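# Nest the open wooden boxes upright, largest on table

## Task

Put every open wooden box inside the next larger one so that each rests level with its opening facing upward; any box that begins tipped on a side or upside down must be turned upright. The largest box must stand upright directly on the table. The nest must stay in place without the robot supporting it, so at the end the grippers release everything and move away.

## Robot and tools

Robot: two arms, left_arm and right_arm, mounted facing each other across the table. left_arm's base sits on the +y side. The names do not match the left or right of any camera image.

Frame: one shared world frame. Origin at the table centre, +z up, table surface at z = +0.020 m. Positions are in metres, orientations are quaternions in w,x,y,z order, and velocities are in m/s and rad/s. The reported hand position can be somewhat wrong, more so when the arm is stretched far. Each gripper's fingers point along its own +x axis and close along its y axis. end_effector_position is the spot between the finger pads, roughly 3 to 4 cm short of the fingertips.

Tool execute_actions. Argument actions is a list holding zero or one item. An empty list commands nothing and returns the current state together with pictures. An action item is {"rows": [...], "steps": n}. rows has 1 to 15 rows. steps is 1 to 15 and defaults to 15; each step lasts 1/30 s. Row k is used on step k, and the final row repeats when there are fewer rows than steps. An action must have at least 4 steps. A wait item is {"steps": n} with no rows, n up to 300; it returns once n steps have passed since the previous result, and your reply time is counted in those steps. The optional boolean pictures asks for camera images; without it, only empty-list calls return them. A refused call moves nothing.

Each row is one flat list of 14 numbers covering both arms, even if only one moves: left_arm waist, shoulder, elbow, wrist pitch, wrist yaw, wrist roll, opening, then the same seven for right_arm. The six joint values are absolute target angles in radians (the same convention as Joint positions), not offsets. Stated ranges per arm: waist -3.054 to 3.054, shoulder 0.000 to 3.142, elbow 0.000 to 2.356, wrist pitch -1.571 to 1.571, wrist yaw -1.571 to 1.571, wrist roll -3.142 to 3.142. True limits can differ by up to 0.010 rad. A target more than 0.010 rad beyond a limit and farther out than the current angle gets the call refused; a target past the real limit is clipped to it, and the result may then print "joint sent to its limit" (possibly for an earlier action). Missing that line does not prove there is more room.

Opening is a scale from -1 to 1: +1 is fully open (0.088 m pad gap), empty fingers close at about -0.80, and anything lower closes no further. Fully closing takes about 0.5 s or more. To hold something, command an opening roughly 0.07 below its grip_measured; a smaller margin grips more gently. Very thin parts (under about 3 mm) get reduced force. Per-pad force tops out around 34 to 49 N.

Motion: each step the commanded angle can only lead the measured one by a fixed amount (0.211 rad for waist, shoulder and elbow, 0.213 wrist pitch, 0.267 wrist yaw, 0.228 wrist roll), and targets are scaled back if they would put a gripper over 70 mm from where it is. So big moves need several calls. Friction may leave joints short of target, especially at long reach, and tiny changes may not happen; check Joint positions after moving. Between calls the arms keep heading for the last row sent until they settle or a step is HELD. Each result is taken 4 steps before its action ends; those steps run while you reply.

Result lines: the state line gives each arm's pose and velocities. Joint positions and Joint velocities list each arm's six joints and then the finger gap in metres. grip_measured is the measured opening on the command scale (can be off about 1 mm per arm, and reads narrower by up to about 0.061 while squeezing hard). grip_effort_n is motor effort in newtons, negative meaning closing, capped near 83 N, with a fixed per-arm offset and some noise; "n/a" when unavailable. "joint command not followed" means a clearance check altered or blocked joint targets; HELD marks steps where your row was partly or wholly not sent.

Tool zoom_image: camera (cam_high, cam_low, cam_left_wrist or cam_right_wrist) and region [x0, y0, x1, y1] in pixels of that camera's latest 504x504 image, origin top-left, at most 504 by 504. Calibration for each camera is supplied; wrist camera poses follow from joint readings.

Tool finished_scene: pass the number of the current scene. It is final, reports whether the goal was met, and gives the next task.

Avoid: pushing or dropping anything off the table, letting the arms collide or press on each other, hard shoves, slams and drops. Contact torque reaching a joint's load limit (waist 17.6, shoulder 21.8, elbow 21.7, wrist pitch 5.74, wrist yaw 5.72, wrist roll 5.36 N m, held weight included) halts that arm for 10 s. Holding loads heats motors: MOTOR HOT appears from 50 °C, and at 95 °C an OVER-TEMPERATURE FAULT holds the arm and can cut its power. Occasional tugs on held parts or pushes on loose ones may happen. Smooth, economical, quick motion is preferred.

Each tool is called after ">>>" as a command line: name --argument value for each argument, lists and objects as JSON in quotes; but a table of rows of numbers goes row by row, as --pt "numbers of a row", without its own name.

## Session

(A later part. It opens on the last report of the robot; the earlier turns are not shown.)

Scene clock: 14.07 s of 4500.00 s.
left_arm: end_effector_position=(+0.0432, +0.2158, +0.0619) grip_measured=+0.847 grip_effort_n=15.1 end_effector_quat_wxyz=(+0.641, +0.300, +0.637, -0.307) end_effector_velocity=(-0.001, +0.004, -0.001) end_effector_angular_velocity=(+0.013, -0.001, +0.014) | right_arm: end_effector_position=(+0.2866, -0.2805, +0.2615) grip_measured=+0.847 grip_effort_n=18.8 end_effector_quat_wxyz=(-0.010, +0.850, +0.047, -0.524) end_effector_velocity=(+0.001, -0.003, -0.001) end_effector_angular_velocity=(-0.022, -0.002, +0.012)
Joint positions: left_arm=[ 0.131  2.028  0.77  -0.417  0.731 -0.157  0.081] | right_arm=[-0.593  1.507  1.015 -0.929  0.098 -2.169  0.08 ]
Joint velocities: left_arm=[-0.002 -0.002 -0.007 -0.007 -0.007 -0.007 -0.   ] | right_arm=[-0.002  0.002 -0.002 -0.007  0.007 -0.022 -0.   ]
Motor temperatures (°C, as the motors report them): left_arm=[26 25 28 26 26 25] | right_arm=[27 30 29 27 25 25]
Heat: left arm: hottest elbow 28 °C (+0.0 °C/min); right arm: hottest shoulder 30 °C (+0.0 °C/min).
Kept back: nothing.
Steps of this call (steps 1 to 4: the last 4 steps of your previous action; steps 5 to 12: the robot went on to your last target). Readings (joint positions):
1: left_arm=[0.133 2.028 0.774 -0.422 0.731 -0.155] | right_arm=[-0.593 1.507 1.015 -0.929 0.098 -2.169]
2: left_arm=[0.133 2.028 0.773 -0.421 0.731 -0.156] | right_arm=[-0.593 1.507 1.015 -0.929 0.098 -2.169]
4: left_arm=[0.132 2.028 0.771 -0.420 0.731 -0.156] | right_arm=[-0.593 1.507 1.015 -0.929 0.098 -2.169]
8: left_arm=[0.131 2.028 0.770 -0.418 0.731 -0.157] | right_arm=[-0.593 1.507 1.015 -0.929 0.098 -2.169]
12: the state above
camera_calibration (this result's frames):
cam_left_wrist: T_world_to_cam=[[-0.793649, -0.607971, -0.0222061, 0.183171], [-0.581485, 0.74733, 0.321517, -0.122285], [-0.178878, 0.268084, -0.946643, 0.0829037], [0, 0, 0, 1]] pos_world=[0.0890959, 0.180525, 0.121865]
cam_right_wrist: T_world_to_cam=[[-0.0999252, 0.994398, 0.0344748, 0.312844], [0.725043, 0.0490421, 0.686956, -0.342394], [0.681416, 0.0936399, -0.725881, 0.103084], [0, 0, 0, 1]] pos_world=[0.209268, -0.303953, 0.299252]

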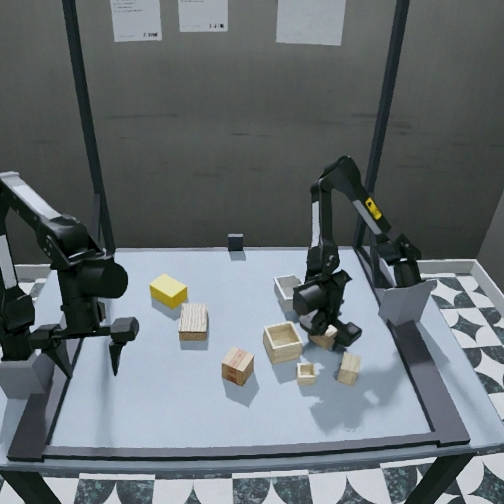

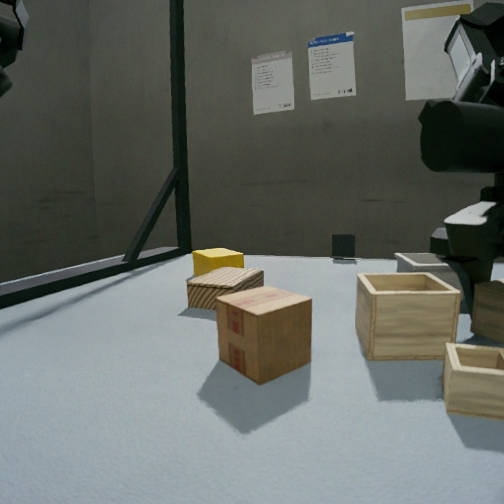

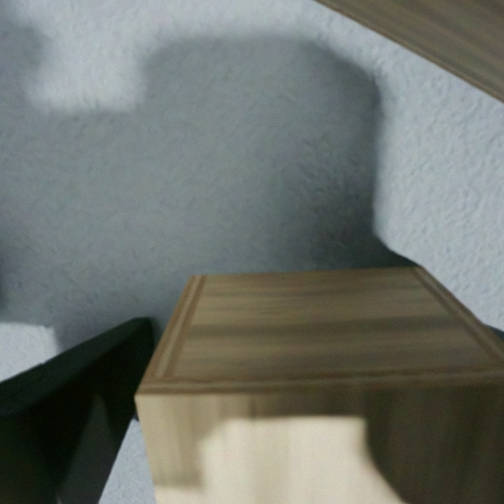

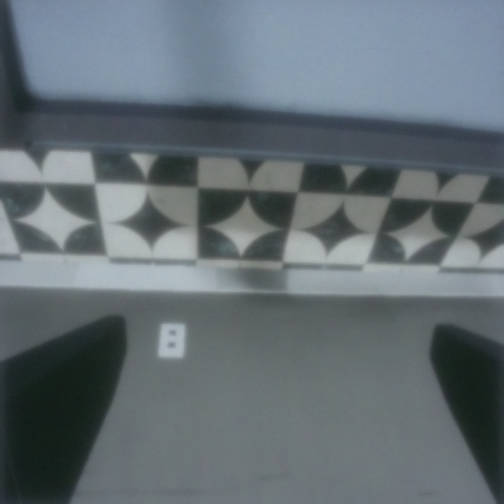

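>>> execute_actions --actions '[{"rows":[[0.13,2.02,0.765,-0.415,0.735,-0.16,0.2,-0.593,1.5,1.0,-0.928,0.098,-2.169,0.85]],"steps":15}]' --pictures true

Scene clock: 14.53 s of 4500.00 s.
left_arm: end_effector_position=(+0.0430, +0.2154, +0.0620) grip_measured=+0.490 grip_effort_n=-83.5 end_effector_quat_wxyz=(+0.641, +0.299, +0.637, -0.307) end_effector_velocity=(+0.001, +0.003, -0.000) end_effector_angular_velocity=(+0.010, -0.002, +0.032) | right_arm: end_effector_position=(+0.2866, -0.2805, +0.2615) grip_measured=+0.847 grip_effort_n=19.3 end_effector_quat_wxyz=(-0.010, +0.850, +0.047, -0.524) end_effector_velocity=(-0.003, -0.000, -0.000) end_effector_angular_velocity=(+0.005, +0.019, +0.010)
Joint positions: left_arm=[ 0.131  2.027  0.769 -0.415  0.732 -0.158  0.063] | right_arm=[-0.593  1.507  1.015 -0.929  0.098 -2.169  0.08 ]
Joint velocities: left_arm=[ 0.002  0.002 -0.002 -0.007 -0.007 -0.022 -0.   ] | right_arm=[-0.002 -0.007 -0.002 -0.007 -0.022 -0.007 -0.   ]
Motor temperatures (°C, as the motors report them): left_arm=[26 25 28 26 26 25] | right_arm=[27 30 29 27 25 25]
Heat: left arm: hottest elbow 28 °C (+0.0 °C/min); right arm: hottest shoulder 30 °C (+0.0 °C/min).
Steps of this call (steps 1 to 3: the robot went on to your last target; steps 4 to 14: the first 11 steps of this action). Readings (joint positions):
4: left_arm=[0.131 2.028 0.770 -0.417 0.731 -0.157] | right_arm=[-0.593 1.507 1.015 -0.929 0.098 -2.169]
5: left_arm=[0.131 2.028 0.770 -0.417 0.731 -0.157] | right_arm=[-0.593 1.507 1.015 -0.929 0.098 -2.169]
7: left_arm=[0.131 2.028 0.770 -0.418 0.732 -0.158] | right_arm=[-0.593 1.507 1.015 -0.929 0.098 -2.169]
11: left_arm=[0.131 2.027 0.769 -0.415 0.732 -0.158] | right_arm=[-0.593 1.507 1.015 -0.929 0.098 -2.169]
14: the state above
camera_calibration (this result's frames):
cam_left_wrist: T_world_to_cam=[[-0.793838, -0.607782, -0.0205514, 0.182565], [-0.581089, 0.748142, 0.320342, -0.122268], [-0.179323, 0.266242, -0.947079, 0.0835133], [0, 0, 0, 1]] pos_world=[0.0888547, 0.180199, 0.122013]
cam_right_wrist: T_world_to_cam=[[-0.0999252, 0.994398, 0.0344748, 0.312844], [0.725043, 0.0490421, 0.686956, -0.342394], [0.681416, 0.0936399, -0.725881, 0.103084], [0, 0, 0, 1]] pos_world=[0.209268, -0.303953, 0.299252]

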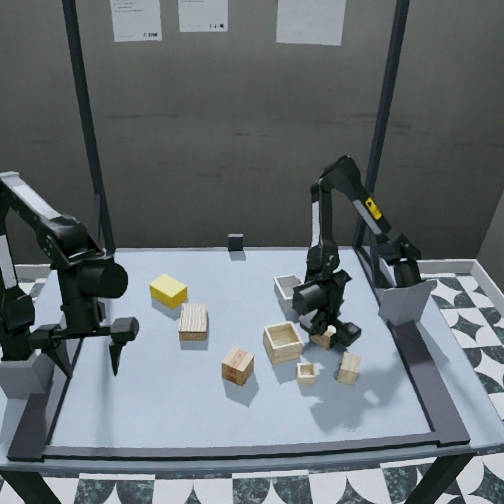

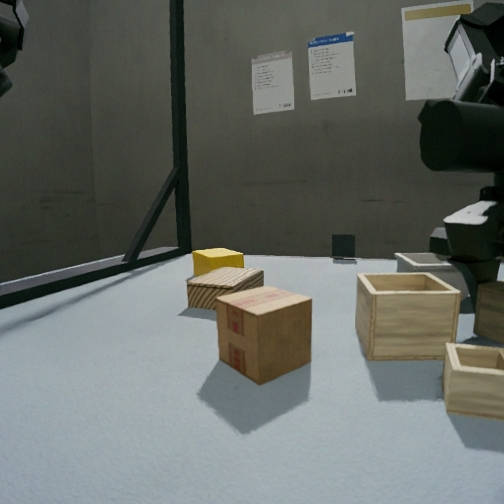

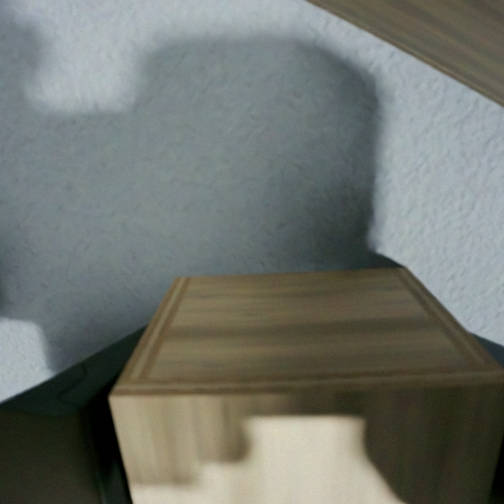

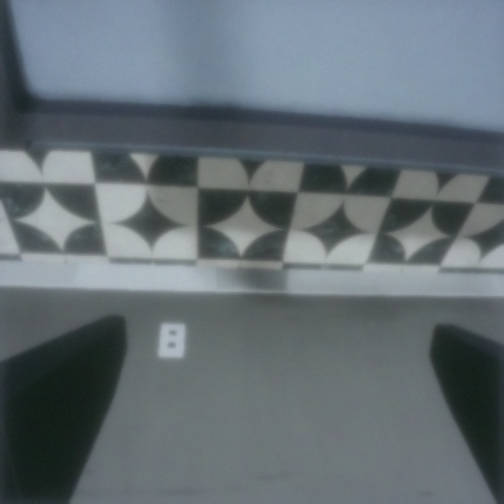

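>>> execute_actions --actions '[{"rows":[[0.13,1.51,0.82,-0.98,0.735,-0.16,0.4,-0.593,1.5,1.0,-0.928,0.098,-2.169,0.85]],"steps":15}]'

>>> execute_actions --actions '[{"rows":[[-0.1,1.9,1.3,0.0,0.35,-0.4,0.4,-0.593,1.5,1.0,-0.928,0.098,-2.169,0.85]],"steps":15}]'

>>> execute_actions --actions '[{"rows":[[-0.35,2.29,1.6,1.02,0.0,-0.68,0.4,-0.593,1.5,1.0,-0.928,0.098,-2.169,0.85]],"steps":15}]'

>>> execute_actions --actions '[{"steps":20}]' --pictures true

Scene clock: 16.57 s of 4500.00 s.
left_arm: end_effector_position=(-0.0378, +0.2108, +0.1421) grip_measured=+0.490 grip_effort_n=-83.5 end_effector_quat_wxyz=(+0.641, +0.300, +0.635, -0.311) end_effector_velocity=(-0.169, +0.044, +0.132) end_effector_angular_velocity=(-0.058, -0.010, -0.052) | right_arm: end_effector_position=(+0.2866, -0.2805, +0.2615) grip_measured=+0.847 grip_effort_n=19.8 end_effector_quat_wxyz=(-0.010, +0.850, +0.047, -0.524) end_effector_velocity=(-0.003, -0.000, -0.000) end_effector_angular_velocity=(+0.012, +0.020, -0.003)
Joint positions: left_arm=[ 0.129  1.598  0.815 -0.882  0.733 -0.159  0.063] | right_arm=[-0.593  1.507  1.015 -0.929  0.098 -2.169  0.08 ]
Joint velocities: left_arm=[-0.007 -0.867 -0.002 -0.784  0.022 -0.007  0.   ] | right_arm=[-0.002 -0.007 -0.002 -0.007 -0.022  0.007  0.   ]
Motor temperatures (°C, as the motors report them): left_arm=[26 25 28 26 26 25] | right_arm=[27 31 29 27 25 25]
Heat: left arm: hottest elbow 28 °C (+0.0 °C/min); right arm: hottest shoulder 31 °C (+3.6 °C/min).
Steps of this call (steps 1 to 4: the last 4 steps of your previous action; steps 5 to 15: the robot went on to your last target; steps 16 to 50: nothing new was sent; steps 51 to 61: the first 11 steps of this action). Readings (joint positions):
51: left_arm=[0.131 2.013 0.773 -0.433 0.732 -0.158] | right_arm=[-0.593 1.507 1.015 -0.929 0.098 -2.169]
52: left_arm=[0.131 1.986 0.778 -0.490 0.730 -0.158] | right_arm=[-0.593 1.507 1.015 -0.929 0.098 -2.169]
54: left_arm=[0.130 1.898 0.784 -0.583 0.730 -0.159] | right_arm=[-0.593 1.507 1.015 -0.929 0.098 -2.169]
58: left_arm=[0.129 1.716 0.813 -0.758 0.732 -0.159] | right_arm=[-0.593 1.507 1.015 -0.929 0.098 -2.169]
61: the state above

Scene clock: 17.07 s of 4500.00 s.
left_arm: end_effector_position=(+0.0005, +0.0768, +0.1277) grip_measured=+0.490 grip_effort_n=-83.5 end_effector_quat_wxyz=(+0.728, +0.378, +0.462, -0.336) end_effector_velocity=(+0.024, -0.463, +0.091) end_effector_angular_velocity=(-1.080, -0.565, -0.949) | right_arm: end_effector_position=(+0.2866, -0.2805, +0.2615) grip_measured=+0.847 grip_effort_n=19.3 end_effector_quat_wxyz=(-0.010, +0.850, +0.047, -0.524) end_effector_velocity=(-0.003, -0.001, -0.002) end_effector_angular_velocity=(+0.001, +0.022, +0.009)
Joint positions: left_arm=[-0.077  1.838  1.159 -0.576  0.408 -0.368  0.063] | right_arm=[-0.593  1.507  1.015 -0.929  0.098 -2.169  0.08 ]
Joint velocities: left_arm=[-0.144  0.344  0.794  1.136 -0.33  -0.168 -0.   ] | right_arm=[-0.002 -0.002 -0.002 -0.007 -0.022 -0.007 -0.   ]
Motor temperatures (°C, as the motors report them): left_arm=[26 25 28 26 26 25] | right_arm=[27 31 29 27 25 25]
Heat: left arm: hottest elbow 28 °C (+0.0 °C/min); right arm: hottest shoulder 31 °C (+3.5 °C/min).
Steps of this call (steps 1 to 4: the last 4 steps of your previous action; steps 5 to 15: the first 11 steps of this action). Readings (joint positions):
5: left_arm=[0.121 1.549 0.827 -0.948 0.713 -0.180] | right_arm=[-0.593 1.507 1.015 -0.929 0.098 -2.169]
6: left_arm=[0.087 1.577 0.855 -0.913 0.656 -0.225] | right_arm=[-0.593 1.507 1.015 -0.929 0.098 -2.169]
8: left_arm=[0.017 1.658 0.934 -0.816 0.567 -0.283] | right_arm=[-0.593 1.507 1.015 -0.929 0.098 -2.169]
12: left_arm=[-0.057 1.784 1.071 -0.678 0.450 -0.346] | right_arm=[-0.593 1.507 1.015 -0.929 0.098 -2.169]
15: the state above

Scene clock: 17.57 s of 4500.00 s.
left_arm: end_effector_position=(-0.0280, -0.1294, +0.1085) grip_measured=+0.490 grip_effort_n=-83.5 end_effector_quat_wxyz=(+0.810, +0.249, +0.219, -0.484) end_effector_velocity=(-0.019, -0.260, -0.009) end_effector_angular_velocity=(-1.069, -0.039, -0.433) | right_arm: end_effector_position=(+0.2866, -0.2805, +0.2615) grip_measured=+0.847 grip_effort_n=19.3 end_effector_quat_wxyz=(-0.010, +0.850, +0.047, -0.524) end_effector_velocity=(-0.003, -0.004, -0.001) end_effector_angular_velocity=(-0.020, +0.013, +0.015)
Joint positions: left_arm=[-0.296  2.175  1.562  0.022  0.032 -0.645  0.063] | right_arm=[-0.593  1.507  1.015 -0.929  0.098 -2.169  0.08 ]
Joint velocities: left_arm=[-0.125  0.608  0.432  1.282 -0.388 -0.286 -0.   ] | right_arm=[-0.002 -0.007 -0.002 -0.022 -0.007 -0.022 -0.   ]
Motor temperatures (°C, as the motors report them): left_arm=[27 25 28 26 26 25] | right_arm=[27 31 29 27 25 25]
Heat: left arm: hottest elbow 28 °C (+0.0 °C/min); right arm: hottest shoulder 31 °C (+3.4 °C/min).
Steps of this call (steps 1 to 4: the last 4 steps of your previous action; steps 5 to 15: the first 11 steps of this action). Readings (joint positions):
5: left_arm=[-0.100 1.884 1.270 -0.362 0.351 -0.406] | right_arm=[-0.593 1.507 1.015 -0.929 0.098 -2.169]
6: left_arm=[-0.118 1.905 1.302 -0.334 0.304 -0.442] | right_arm=[-0.593 1.507 1.015 -0.929 0.098 -2.169]
8: left_arm=[-0.170 1.959 1.367 -0.267 0.230 -0.503] | right_arm=[-0.593 1.507 1.015 -0.929 0.098 -2.169]
12: left_arm=[-0.274 2.088 1.485 -0.133 0.086 -0.599] | right_arm=[-0.593 1.507 1.015 -0.929 0.098 -2.169]
15: the state above

Scene clock: 18.23 s of 4500.00 s.
left_arm: end_effector_position=(-0.1312, -0.2042, +0.1785) grip_measured=+0.491 grip_effort_n=-83.5 end_effector_quat_wxyz=(+0.688, +0.025, +0.021, -0.725) end_effector_velocity=(-0.122, -0.005, +0.150) end_effector_angular_velocity=(-0.670, +0.077, -0.537) | right_arm: end_effector_position=(+0.2866, -0.2805, +0.2615) grip_measured=+0.847 grip_effort_n=19.3 end_effector_quat_wxyz=(-0.010, +0.850, +0.047, -0.524) end_effector_velocity=(-0.002, -0.002, +0.000) end_effector_angular_velocity=(-0.008, +0.006, +0.019)
Joint positions: left_arm=[-0.355  2.281  1.592  0.91   0.001 -0.677  0.063] | right_arm=[-0.593  1.507  1.015 -0.929  0.098 -2.169  0.08 ]
Joint velocities: left_arm=[-0.002 -0.007  0.012  0.842 -0.007 -0.007 -0.   ] | right_arm=[-0.002 -0.007 -0.002 -0.007 -0.007 -0.022 -0.   ]
Motor temperatures (°C, as the motors report them): left_arm=[27 25 28 26 26 25] | right_arm=[27 31 29 27 25 25]
Heat: left arm: hottest elbow 28 °C (+0.0 °C/min); right arm: hottest shoulder 31 °C (+3.3 °C/min).
Kept back: nothing.
Steps of this call (steps 1 to 4: the last 4 steps of your previous action; steps 5 to 20: the robot went on to your last target). Readings (joint positions):
1: left_arm=[-0.300 2.193 1.574 0.067 0.022 -0.653] | right_arm=[-0.593 1.507 1.015 -0.929 0.098 -2.169]
2: left_arm=[-0.303 2.209 1.580 0.113 0.016 -0.659] | right_arm=[-0.593 1.507 1.015 -0.929 0.098 -2.169]
4: left_arm=[-0.316 2.238 1.587 0.201 0.013 -0.665] | right_arm=[-0.593 1.507 1.015 -0.929 0.098 -2.169]
8: left_arm=[-0.342 2.276 1.587 0.378 0.001 -0.673] | right_arm=[-0.593 1.507 1.015 -0.929 0.098 -2.169]
20: the state above
camera_calibration (this result's frames):
cam_left_wrist: T_world_to_cam=[[-0.999019, 0.0255456, -0.0361721, -0.103138], [0.0432652, 0.38892, -0.920255, 0.283185], [-0.0094404, -0.920917, -0.389644, -0.0453333], [0, 0, 0, 1]] pos_world=[-0.115717, -0.14925, 0.239208]
cam_right_wrist: T_world_to_cam=[[-0.0999252, 0.994398, 0.0344748, 0.312844], [0.725043, 0.0490421, 0.686956, -0.342394], [0.681416, 0.0936399, -0.725881, 0.103084], [0, 0, 0, 1]] pos_world=[0.209268, -0.303953, 0.299252]

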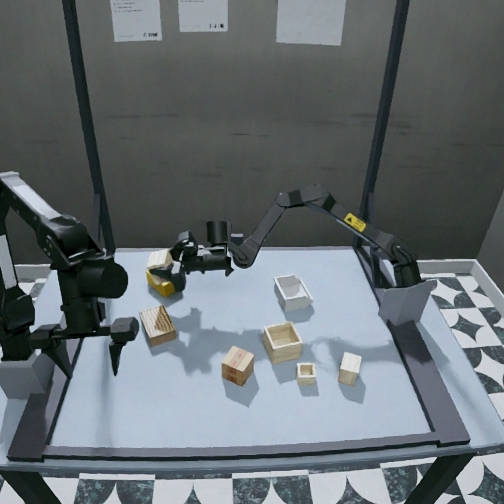

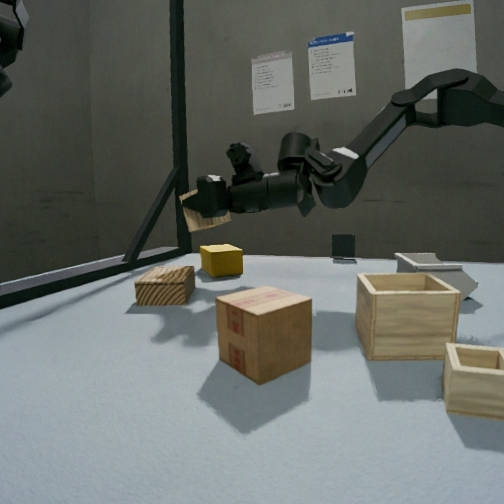

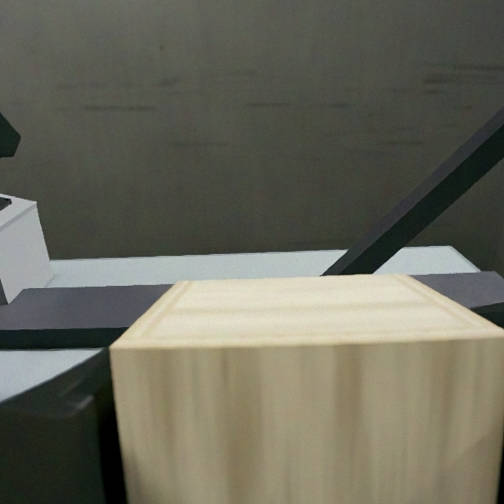

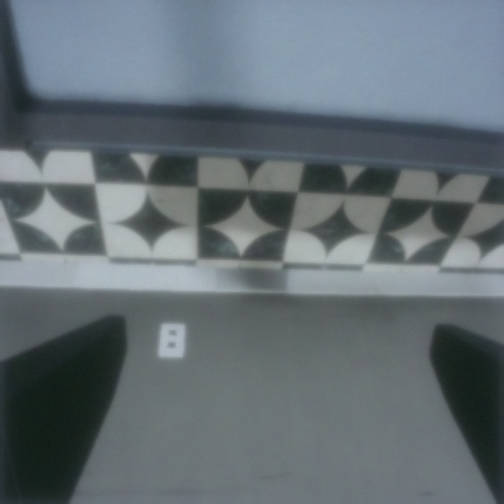

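>>> execute_actions --actions '[{"rows":[[-0.42,2.5,1.55,1.15,0.0,-0.66,0.4,-0.593,1.5,1.0,-0.928,0.098,-2.169,0.85]],"steps":15}]'

>>> execute_actions --actions '[{"steps":12}]' --pictures true

Scene clock: 19.17 s of 4500.00 s.
left_arm: end_effector_position=(-0.1050, -0.1927, +0.1261) grip_measured=+0.491 grip_effort_n=-83.5 end_effector_quat_wxyz=(+0.675, +0.009, +0.008, -0.738) end_effector_velocity=(+0.058, +0.006, -0.023) end_effector_angular_velocity=(-0.006, -0.022, +0.063) | right_arm: end_effector_position=(+0.2866, -0.2805, +0.2615) grip_measured=+0.847 grip_effort_n=19.8 end_effector_quat_wxyz=(-0.010, +0.850, +0.047, -0.524) end_effector_velocity=(-0.003, -0.004, -0.002) end_effector_angular_velocity=(-0.024, +0.016, +0.014)
Joint positions: left_arm=[-0.382  2.443  1.572  1.146 -0.022 -0.67   0.063] | right_arm=[-0.593  1.507  1.015 -0.929  0.098 -2.169  0.08 ]
Joint velocities: left_arm=[ 0.046  0.115 -0.002  0.081 -0.007  0.007 -0.   ] | right_arm=[-0.002 -0.002 -0.002 -0.022 -0.007 -0.022 -0.   ]
Motor temperatures (°C, as the motors report them): left_arm=[27 26 28 26 26 25] | right_arm=[27 31 29 27 25 25]
Heat: left arm: hottest elbow 28 °C (+0.0 °C/min); right arm: hottest shoulder 31 °C (+3.1 °C/min).
Steps of this call (steps 1 to 17: the robot went on to your last target; steps 18 to 28: the first 11 steps of this action). Readings (joint positions):
18: left_arm=[-0.356 2.290 1.595 1.023 0.001 -0.677] | right_arm=[-0.593 1.507 1.015 -0.929 0.098 -2.169]
19: left_arm=[-0.359 2.304 1.595 1.052 0.001 -0.677] | right_arm=[-0.593 1.507 1.015 -0.929 0.098 -2.169]
21: left_arm=[-0.370 2.334 1.594 1.075 0.001 -0.675] | right_arm=[-0.593 1.507 1.015 -0.929 0.098 -2.169]
25: left_arm=[-0.398 2.422 1.574 1.140 -0.031 -0.675] | right_arm=[-0.593 1.507 1.015 -0.929 0.098 -2.169]
28: the state above

Scene clock: 19.57 s of 4500.00 s.
left_arm: end_effector_position=(-0.0926, -0.1898, +0.1168) grip_measured=+0.491 grip_effort_n=-83.5 end_effector_quat_wxyz=(+0.682, +0.018, +0.004, -0.731) end_effector_velocity=(+0.006, -0.001, +0.007) end_effector_angular_velocity=(-0.016, +0.020, +0.011) | right_arm: end_effector_position=(+0.2866, -0.2805, +0.2615) grip_measured=+0.847 grip_effort_n=18.8 end_effector_quat_wxyz=(-0.010, +0.850, +0.047, -0.524) end_effector_velocity=(-0.003, -0.002, -0.003) end_effector_angular_velocity=(-0.009, +0.023, +0.021)
Joint positions: left_arm=[-0.378  2.469  1.566  1.163 -0.027 -0.654  0.063] | right_arm=[-0.593  1.507  1.015 -0.929  0.098 -2.169  0.08 ]
Joint velocities: left_arm=[ 0.012 -0.002 -0.002  0.007 -0.007 -0.022 -0.   ] | right_arm=[-0.002 -0.002 -0.007 -0.007 -0.022 -0.022 -0.   ]
Motor temperatures (°C, as the motors report them): left_arm=[27 26 28 26 26 25] | right_arm=[27 31 29 27 25 25]
Heat: left arm: hottest elbow 28 °C (+0.0 °C/min); right arm: hottest shoulder 31 °C (+3.1 °C/min).
Kept back: nothing.
Steps of this call (steps 1 to 4: the last 4 steps of your previous action; steps 5 to 12: the robot went on to your last target). Readings (joint positions):
1: left_arm=[-0.381 2.447 1.572 1.152 -0.022 -0.670] | right_arm=[-0.593 1.507 1.015 -0.929 0.098 -2.169]
2: left_arm=[-0.380 2.452 1.571 1.157 -0.024 -0.670] | right_arm=[-0.593 1.507 1.015 -0.929 0.098 -2.169]
4: left_arm=[-0.377 2.457 1.570 1.159 -0.025 -0.669] | right_arm=[-0.593 1.507 1.015 -0.929 0.098 -2.169]
8: left_arm=[-0.374 2.465 1.566 1.156 -0.021 -0.664] | right_arm=[-0.593 1.507 1.015 -0.929 0.098 -2.169]
12: the state above
camera_calibration (this result's frames):
cam_left_wrist: T_world_to_cam=[[-0.997757, 0.0433644, -0.0510026, -0.0619441], [0.0631232, 0.355643, -0.932488, 0.216004], [-0.0222981, -0.933615, -0.357583, -0.0630371], [0, 0, 0, 1]] pos_world=[-0.0768456, -0.132987, 0.175721]
cam_right_wrist: T_world_to_cam=[[-0.0999252, 0.994398, 0.0344748, 0.312844], [0.725043, 0.0490421, 0.686956, -0.342394], [0.681416, 0.0936399, -0.725881, 0.103084], [0, 0, 0, 1]] pos_world=[0.209268, -0.303953, 0.299252]

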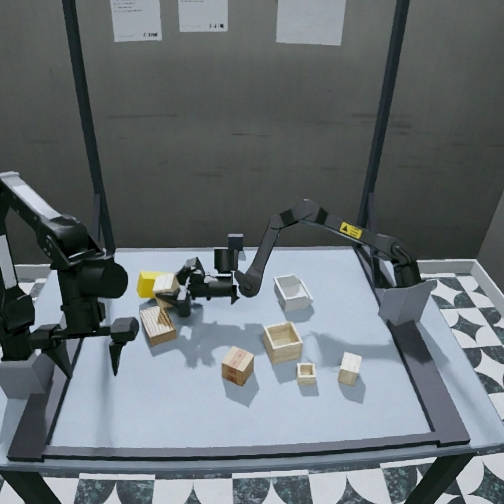

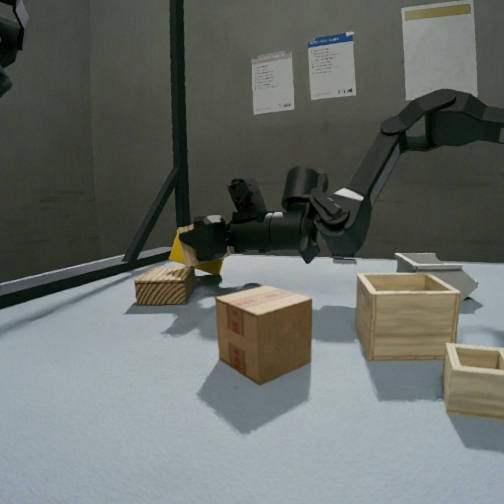

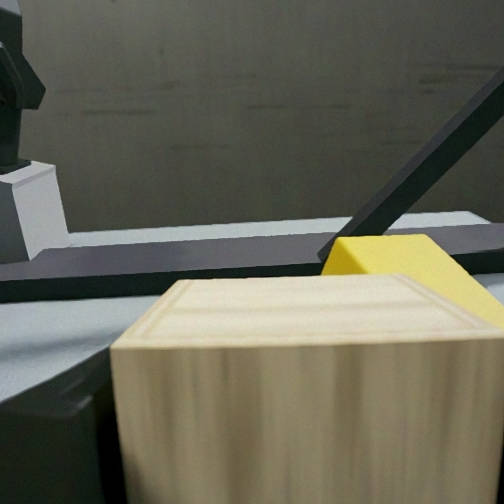

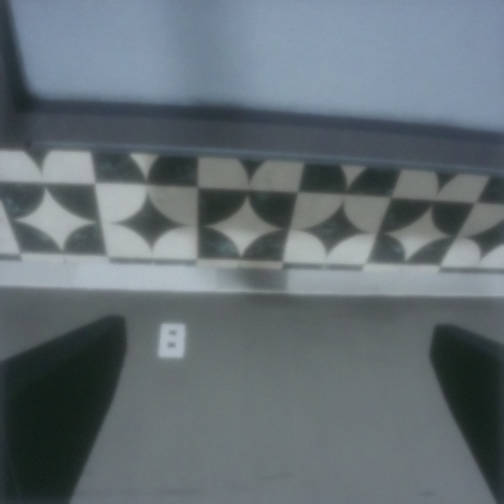

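>>> execute_actions --actions '[{"rows":[[-0.38,2.45,1.3,1.45,0.0,-0.66,0.4,-0.593,1.5,1.0,-0.928,0.098,-2.169,0.85]],"steps":15}]'

>>> execute_actions --actions '[{"steps":12}]' --pictures true

Scene clock: 20.20 s of 4500.00 s.
left_arm: end_effector_position=(-0.0807, -0.1357, +0.0954) grip_measured=+0.491 grip_effort_n=-83.5 end_effector_quat_wxyz=(+0.667, +0.018, +0.008, -0.745) end_effector_velocity=(-0.021, +0.019, +0.021) end_effector_angular_velocity=(-0.119, +0.042, -0.115) | right_arm: end_effector_position=(+0.2866, -0.2805, +0.2615) grip_measured=+0.847 grip_effort_n=19.8 end_effector_quat_wxyz=(-0.010, +0.850, +0.047, -0.524) end_effector_velocity=(-0.002, -0.001, -0.001) end_effector_angular_velocity=(-0.007, +0.009, +0.009)
Joint positions: left_arm=[-0.387  2.457  1.312  1.425 -0.001 -0.657  0.063] | right_arm=[-0.593  1.507  1.015 -0.929  0.098 -2.169  0.08 ]
Joint velocities: left_arm=[-0.007 -0.002 -0.076  0.242  0.007 -0.022  0.   ] | right_arm=[ 0.002 -0.002 -0.002 -0.007 -0.007 -0.007 -0.   ]
Motor temperatures (°C, as the motors report them): left_arm=[27 26 28 26 26 25] | right_arm=[27 31 29 27 25 25]
Heat: left arm: hottest elbow 28 °C (+0.0 °C/min); right arm: hottest shoulder 31 °C (+3.0 °C/min).
Steps of this call (steps 1 to 8: the robot went on to your last target; steps 9 to 19: the first 11 steps of this action). Readings (joint positions):
9: left_arm=[-0.377 2.469 1.549 1.178 -0.023 -0.655] | right_arm=[-0.593 1.507 1.015 -0.929 0.098 -2.169]
10: left_arm=[-0.378 2.462 1.507 1.238 -0.010 -0.656] | right_arm=[-0.593 1.507 1.015 -0.929 0.098 -2.169]
12: left_arm=[-0.381 2.453 1.427 1.334 -0.009 -0.656] | right_arm=[-0.593 1.507 1.015 -0.929 0.098 -2.169]
16: left_arm=[-0.387 2.455 1.336 1.396 -0.002 -0.657] | right_arm=[-0.593 1.507 1.015 -0.929 0.098 -2.169]
19: the state above

Scene clock: 20.60 s of 4500.00 s.
left_arm: end_effector_position=(-0.0817, -0.1336, +0.0969) grip_measured=+0.491 grip_effort_n=-83.5 end_effector_quat_wxyz=(+0.664, +0.014, +0.005, -0.748) end_effector_velocity=(+0.002, +0.001, -0.006) end_effector_angular_velocity=(+0.030, +0.019, +0.010) | right_arm: end_effector_position=(+0.2866, -0.2805, +0.2615) grip_measured=+0.847 grip_effort_n=19.3 end_effector_quat_wxyz=(-0.010, +0.850, +0.047, -0.524) end_effector_velocity=(+0.001, -0.002, +0.001) end_effector_angular_velocity=(-0.008, -0.006, +0.001)
Joint positions: left_arm=[-0.387  2.457  1.303  1.446 -0.001 -0.657  0.063] | right_arm=[-0.593  1.507  1.015 -0.929  0.098 -2.169  0.08 ]
Joint velocities: left_arm=[-0.002 -0.002 -0.007 -0.022  0.007 -0.022 -0.   ] | right_arm=[-0.002 -0.002  0.002 -0.007  0.007 -0.007  0.   ]
Motor temperatures (°C, as the motors report them): left_arm=[27 26 28 26 26 25] | right_arm=[27 31 29 27 25 25]
Heat: left arm: hottest elbow 28 °C (+0.0 °C/min); right arm: hottest shoulder 31 °C (+2.9 °C/min).
Kept back: nothing.
Steps of this call (steps 1 to 4: the last 4 steps of your previous action; steps 5 to 12: the robot went on to your last target). Readings (joint positions):
1: left_arm=[-0.387 2.457 1.311 1.433 -0.001 -0.657] | right_arm=[-0.593 1.507 1.015 -0.929 0.098 -2.169]
2: left_arm=[-0.387 2.457 1.311 1.438 -0.001 -0.657] | right_arm=[-0.593 1.507 1.015 -0.929 0.098 -2.169]
4: left_arm=[-0.387 2.457 1.311 1.442 -0.001 -0.657] | right_arm=[-0.593 1.507 1.015 -0.929 0.098 -2.169]
8: left_arm=[-0.387 2.457 1.304 1.443 -0.001 -0.657] | right_arm=[-0.593 1.507 1.015 -0.929 0.098 -2.169]
12: the state above
camera_calibration (this result's frames):
cam_left_wrist: T_world_to_cam=[[-0.994863, 0.091481, -0.0433546, -0.0485411], [0.0728158, 0.349121, -0.934244, 0.176902], [-0.0703296, -0.932602, -0.353989, -0.0216003], [0, 0, 0, 1]] pos_world=[-0.0626921, -0.0774643, 0.155519]
cam_right_wrist: T_world_to_cam=[[-0.0999252, 0.994398, 0.0344748, 0.312844], [0.725043, 0.0490421, 0.686956, -0.342394], [0.681416, 0.0936399, -0.725881, 0.103084], [0, 0, 0, 1]] pos_world=[0.209268, -0.303953, 0.299252]

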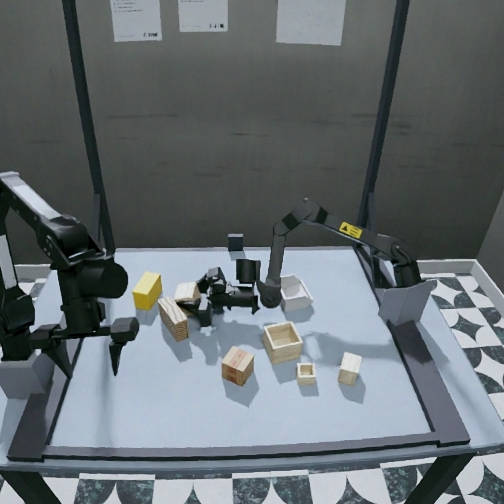

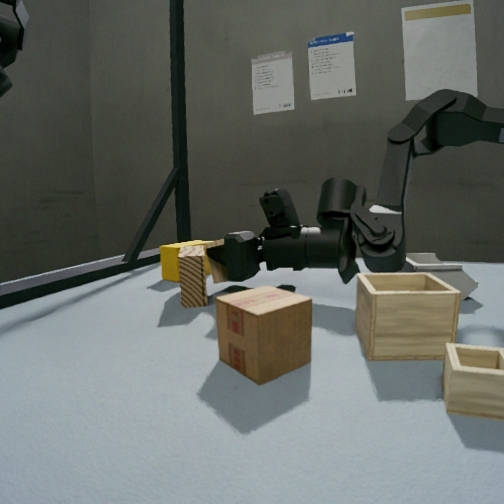

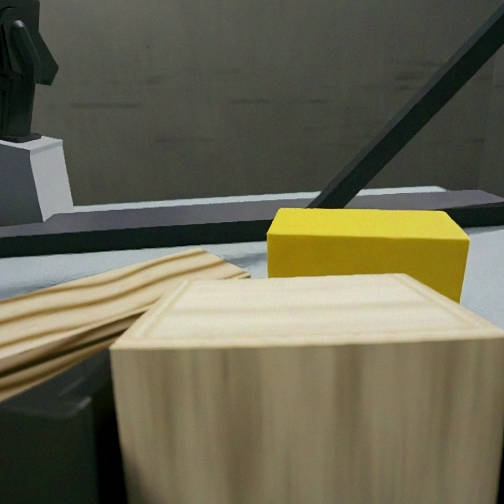

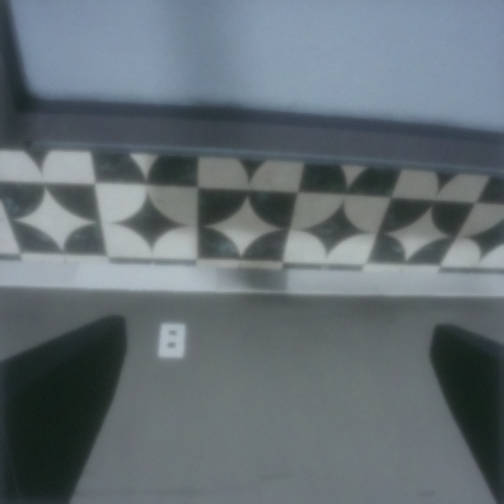

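>>> execute_actions --actions '[{"rows":[[-0.38,2.51,1.3,1.51,0.0,-0.66,0.4,-0.593,1.5,1.0,-0.928,0.098,-2.169,0.85]],"steps":15}]' --pictures true

>>> zoom_image --camera "cam_low" --region '[130,170,430,330]'

Scene clock: 21.13 s of 4500.00 s.
left_arm: end_effector_position=(-0.0738, -0.1278, +0.0881) grip_measured=+0.491 grip_effort_n=-83.5 end_effector_quat_wxyz=(+0.661, +0.011, +0.002, -0.750) end_effector_velocity=(-0.002, +0.002, -0.001) end_effector_angular_velocity=(-0.003, +0.009, -0.015) | right_arm: end_effector_position=(+0.2866, -0.2805, +0.2615) grip_measured=+0.847 grip_effort_n=19.3 end_effector_quat_wxyz=(-0.010, +0.850, +0.047, -0.524) end_effector_velocity=(-0.002, -0.002, +0.000) end_effector_angular_velocity=(-0.001, +0.007, +0.006)
Joint positions: left_arm=[-0.387  2.499  1.302  1.502 -0.001 -0.657  0.063] | right_arm=[-0.593  1.507  1.015 -0.929  0.098 -2.169  0.08 ]
Joint velocities: left_arm=[-0.002  0.007 -0.002  0.022  0.007 -0.007 -0.   ] | right_arm=[-0.002 -0.007 -0.002 -0.007 -0.007 -0.007 -0.   ]
Motor temperatures (°C, as the motors report them): left_arm=[27 26 28 26 26 25] | right_arm=[27 31 30 27 25 25]
Heat: left arm: hottest elbow 28 °C (+0.0 °C/min); right arm: hottest shoulder 31 °C (+2.8 °C/min).
Steps of this call (steps 1 to 5: the robot went on to your last target; steps 6 to 16: the first 11 steps of this action). Readings (joint positions):
6: left_arm=[-0.387 2.459 1.303 1.451 -0.001 -0.657] | right_arm=[-0.593 1.507 1.015 -0.929 0.098 -2.169]
7: left_arm=[-0.387 2.465 1.303 1.470 -0.001 -0.657] | right_arm=[-0.593 1.507 1.015 -0.929 0.098 -2.169]
9: left_arm=[-0.387 2.474 1.303 1.485 -0.001 -0.657] | right_arm=[-0.593 1.507 1.015 -0.929 0.098 -2.169]
13: left_arm=[-0.387 2.494 1.302 1.497 -0.001 -0.657] | right_arm=[-0.593 1.507 1.015 -0.929 0.098 -2.169]
16: the state above
camera_calibration (this result's frames):
cam_left_wrist: T_world_to_cam=[[-0.994223, 0.0983743, -0.0429241, -0.0407495], [0.0741155, 0.339984, -0.937506, 0.165299], [-0.077633, -0.935272, -0.345311, -0.0204248], [0, 0, 0, 1]] pos_world=[-0.0543509, -0.071293, 0.146166]
cam_right_wrist: T_world_to_cam=[[-0.0999252, 0.994398, 0.0344748, 0.312844], [0.725043, 0.0490421, 0.686956, -0.342394], [0.681416, 0.0936399, -0.725881, 0.103084], [0, 0, 0, 1]] pos_world=[0.209268, -0.303953, 0.299252]

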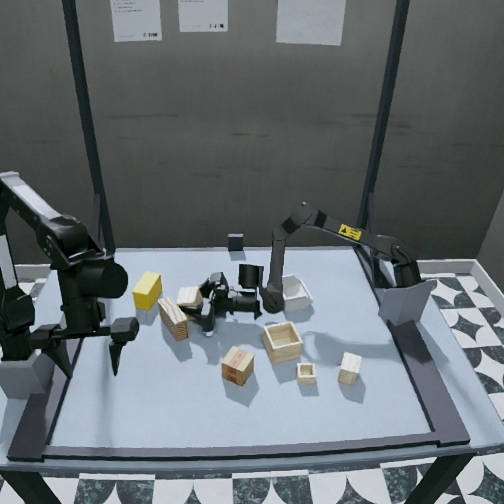

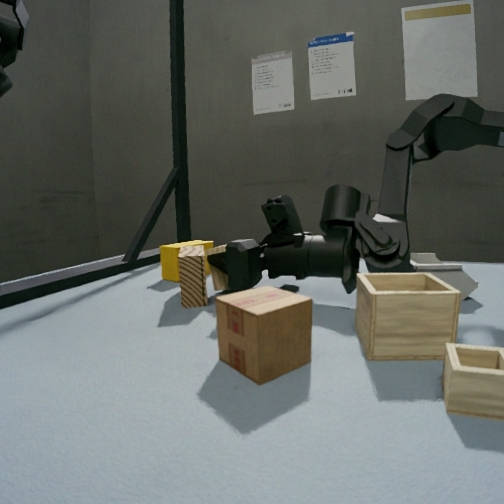

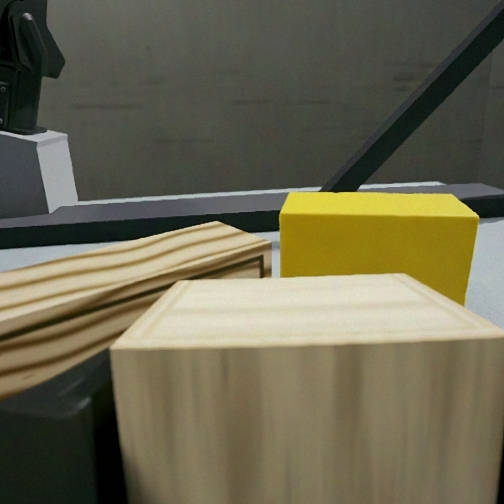

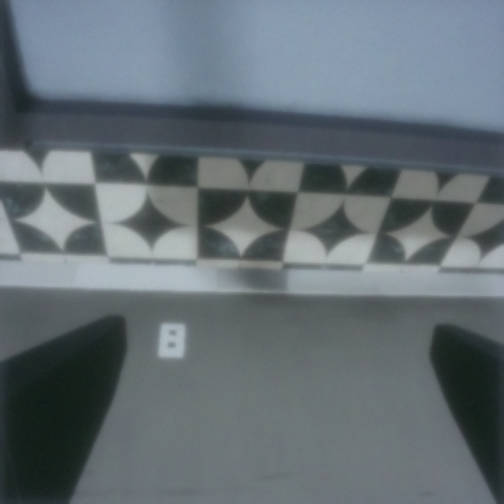

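Region (130, 170, 430, 330) of cam_low's 504x504 image, scaled by 1.680, with more detail than that image has; it fills the top 269 rows of this view, and the rest is white.

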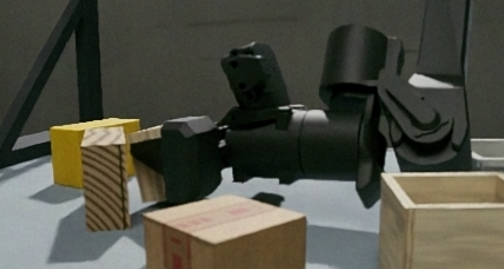

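>>> execute_actions --actions '[{"rows":[[-0.48,2.54,1.3,1.5,0.0,-0.62,0.4,-0.593,1.5,1.0,-0.928,0.098,-2.169,0.85]],"steps":15}]'

>>> execute_actions --actions '[{"steps":8}]' --pictures true

>>> zoom_image --camera "cam_low" --region '[130,170,430,330]'

Scene clock: 21.70 s of 4500.00 s.
left_arm: end_effector_position=(-0.0831, -0.1254, +0.0786) grip_measured=+0.491 grip_effort_n=-83.5 end_effector_quat_wxyz=(+0.660, +0.014, -0.008, -0.751) end_effector_velocity=(-0.004, +0.000, -0.001) end_effector_angular_velocity=(+0.001, -0.005, +0.002) | right_arm: end_effector_position=(+0.2866, -0.2805, +0.2615) grip_measured=+0.847 grip_effort_n=19.8 end_effector_quat_wxyz=(-0.010, +0.850, +0.047, -0.524) end_effector_velocity=(-0.002, -0.001, -0.001) end_effector_angular_velocity=(+0.003, +0.022, +0.004)
Joint positions: left_arm=[-0.419  2.51   1.305  1.517 -0.033 -0.629  0.063] | right_arm=[-0.593  1.507  1.015 -0.929  0.098 -2.169  0.08 ]
Joint velocities: left_arm=[-0.007 -0.007 -0.002 -0.007 -0.007  0.007 -0.   ] | right_arm=[-0.007 -0.002 -0.002 -0.007 -0.022 -0.007 -0.   ]
Motor temperatures (°C, as the motors report them): left_arm=[27 26 28 26 26 25] | right_arm=[27 31 30 27 25 25]
Heat: left arm: hottest elbow 28 °C (+0.0 °C/min); right arm: hottest shoulder 31 °C (+2.8 °C/min).
Steps of this call (steps 1 to 4: the last 4 steps of your previous action; steps 5 to 6: the robot went on to your last target; steps 7 to 17: the first 11 steps of this action). Readings (joint positions):
7: left_arm=[-0.389 2.502 1.302 1.506 -0.002 -0.656] | right_arm=[-0.593 1.507 1.015 -0.929 0.098 -2.169]
8: left_arm=[-0.396 2.506 1.302 1.506 -0.002 -0.649] | right_arm=[-0.593 1.507 1.015 -0.929 0.098 -2.169]
10: left_arm=[-0.412 2.510 1.302 1.517 -0.031 -0.638] | right_arm=[-0.593 1.507 1.015 -0.929 0.098 -2.169]
14: left_arm=[-0.418 2.510 1.305 1.517 -0.032 -0.631] | right_arm=[-0.593 1.507 1.015 -0.929 0.098 -2.169]
17: the state above

Scene clock: 21.97 s of 4500.00 s.
left_arm: end_effector_position=(-0.0832, -0.1254, +0.0786) grip_measured=+0.491 grip_effort_n=-83.5 end_effector_quat_wxyz=(+0.660, +0.014, -0.009, -0.751) end_effector_velocity=(+0.002, -0.000, -0.004) end_effector_angular_velocity=(+0.013, -0.009, +0.017) | right_arm: end_effector_position=(+0.2866, -0.2805, +0.2615) grip_measured=+0.847 grip_effort_n=19.3 end_effector_quat_wxyz=(-0.010, +0.850, +0.047, -0.524) end_effector_velocity=(+0.002, -0.000, -0.000) end_effector_angular_velocity=(+0.003, -0.007, -0.011)
Joint positions: left_arm=[-0.419  2.51   1.305  1.517 -0.034 -0.627  0.063] | right_arm=[-0.593  1.507  1.015 -0.929  0.098 -2.169  0.08 ]
Joint velocities: left_arm=[-0.002 -0.002 -0.002 -0.022 -0.007  0.007 -0.   ] | right_arm=[-0.002  0.002 -0.002  0.007  0.007  0.007 -0.   ]
Motor temperatures (°C, as the motors report them): left_arm=[27 26 28 26 26 25] | right_arm=[27 31 30 27 25 25]
Heat: left arm: hottest elbow 28 °C (+0.0 °C/min); right arm: hottest shoulder 31 °C (+2.7 °C/min).
Kept back: nothing.
Steps of this call (steps 1 to 4: the last 4 steps of your previous action; steps 5 to 8: the robot went on to your last target). Readings (joint positions):
1: left_arm=[-0.419 2.510 1.305 1.517 -0.034 -0.628] | right_arm=[-0.593 1.507 1.015 -0.929 0.098 -2.169]
2: left_arm=[-0.419 2.510 1.305 1.517 -0.034 -0.628] | right_arm=[-0.593 1.507 1.015 -0.929 0.098 -2.169]
4: left_arm=[-0.419 2.510 1.305 1.517 -0.034 -0.627] | right_arm=[-0.593 1.507 1.015 -0.929 0.098 -2.169]
8: the state above
camera_calibration (this result's frames):
cam_left_wrist: T_world_to_cam=[[-0.992988, 0.100006, -0.0630343, -0.0488395], [0.0928642, 0.329957, -0.939417, 0.156712], [-0.0731483, -0.938684, -0.336931, -0.0228795], [0, 0, 0, 1]] pos_world=[-0.0647236, -0.0683008, 0.136431]
cam_right_wrist: T_world_to_cam=[[-0.0999252, 0.994398, 0.0344748, 0.312844], [0.725043, 0.0490421, 0.686956, -0.342394], [0.681416, 0.0936399, -0.725881, 0.103084], [0, 0, 0, 1]] pos_world=[0.209268, -0.303953, 0.299252]

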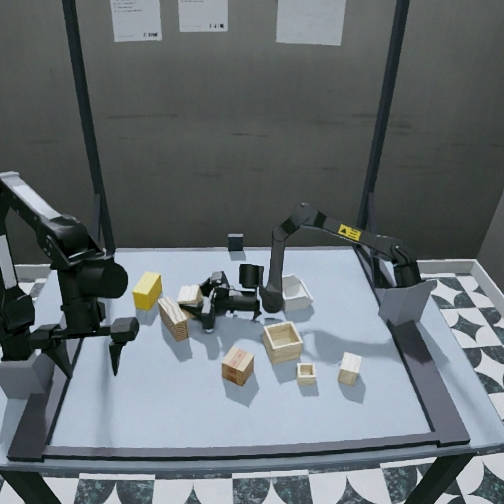

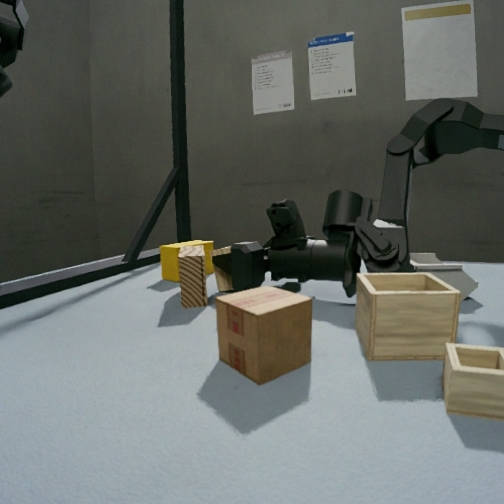

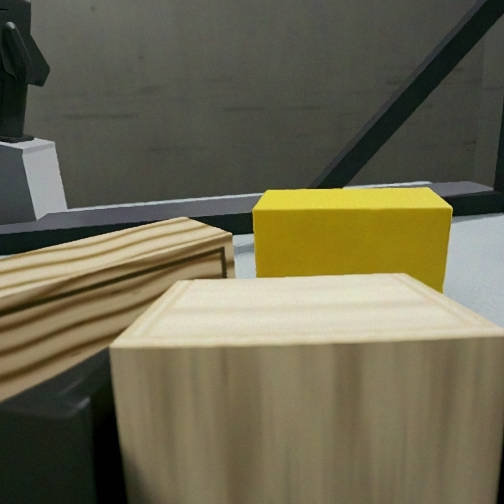

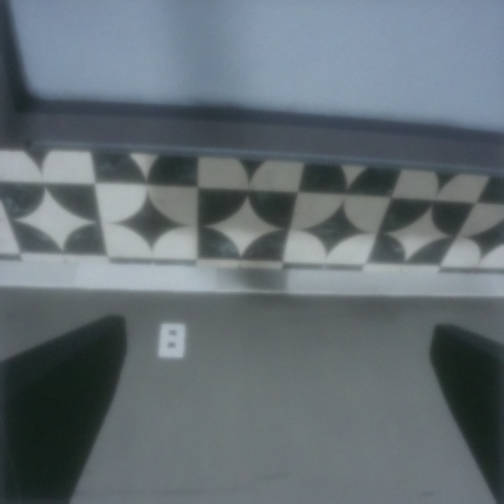

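Region (130, 170, 430, 330) of cam_low's 504x504 image, scaled by 1.680, with more detail than that image has; it fills the top 269 rows of this view, and the rest is white.

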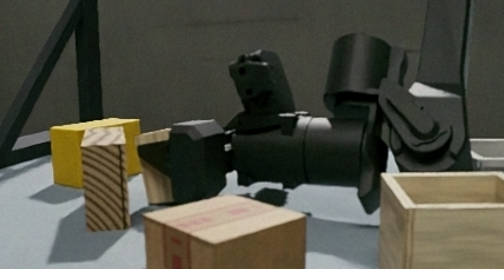

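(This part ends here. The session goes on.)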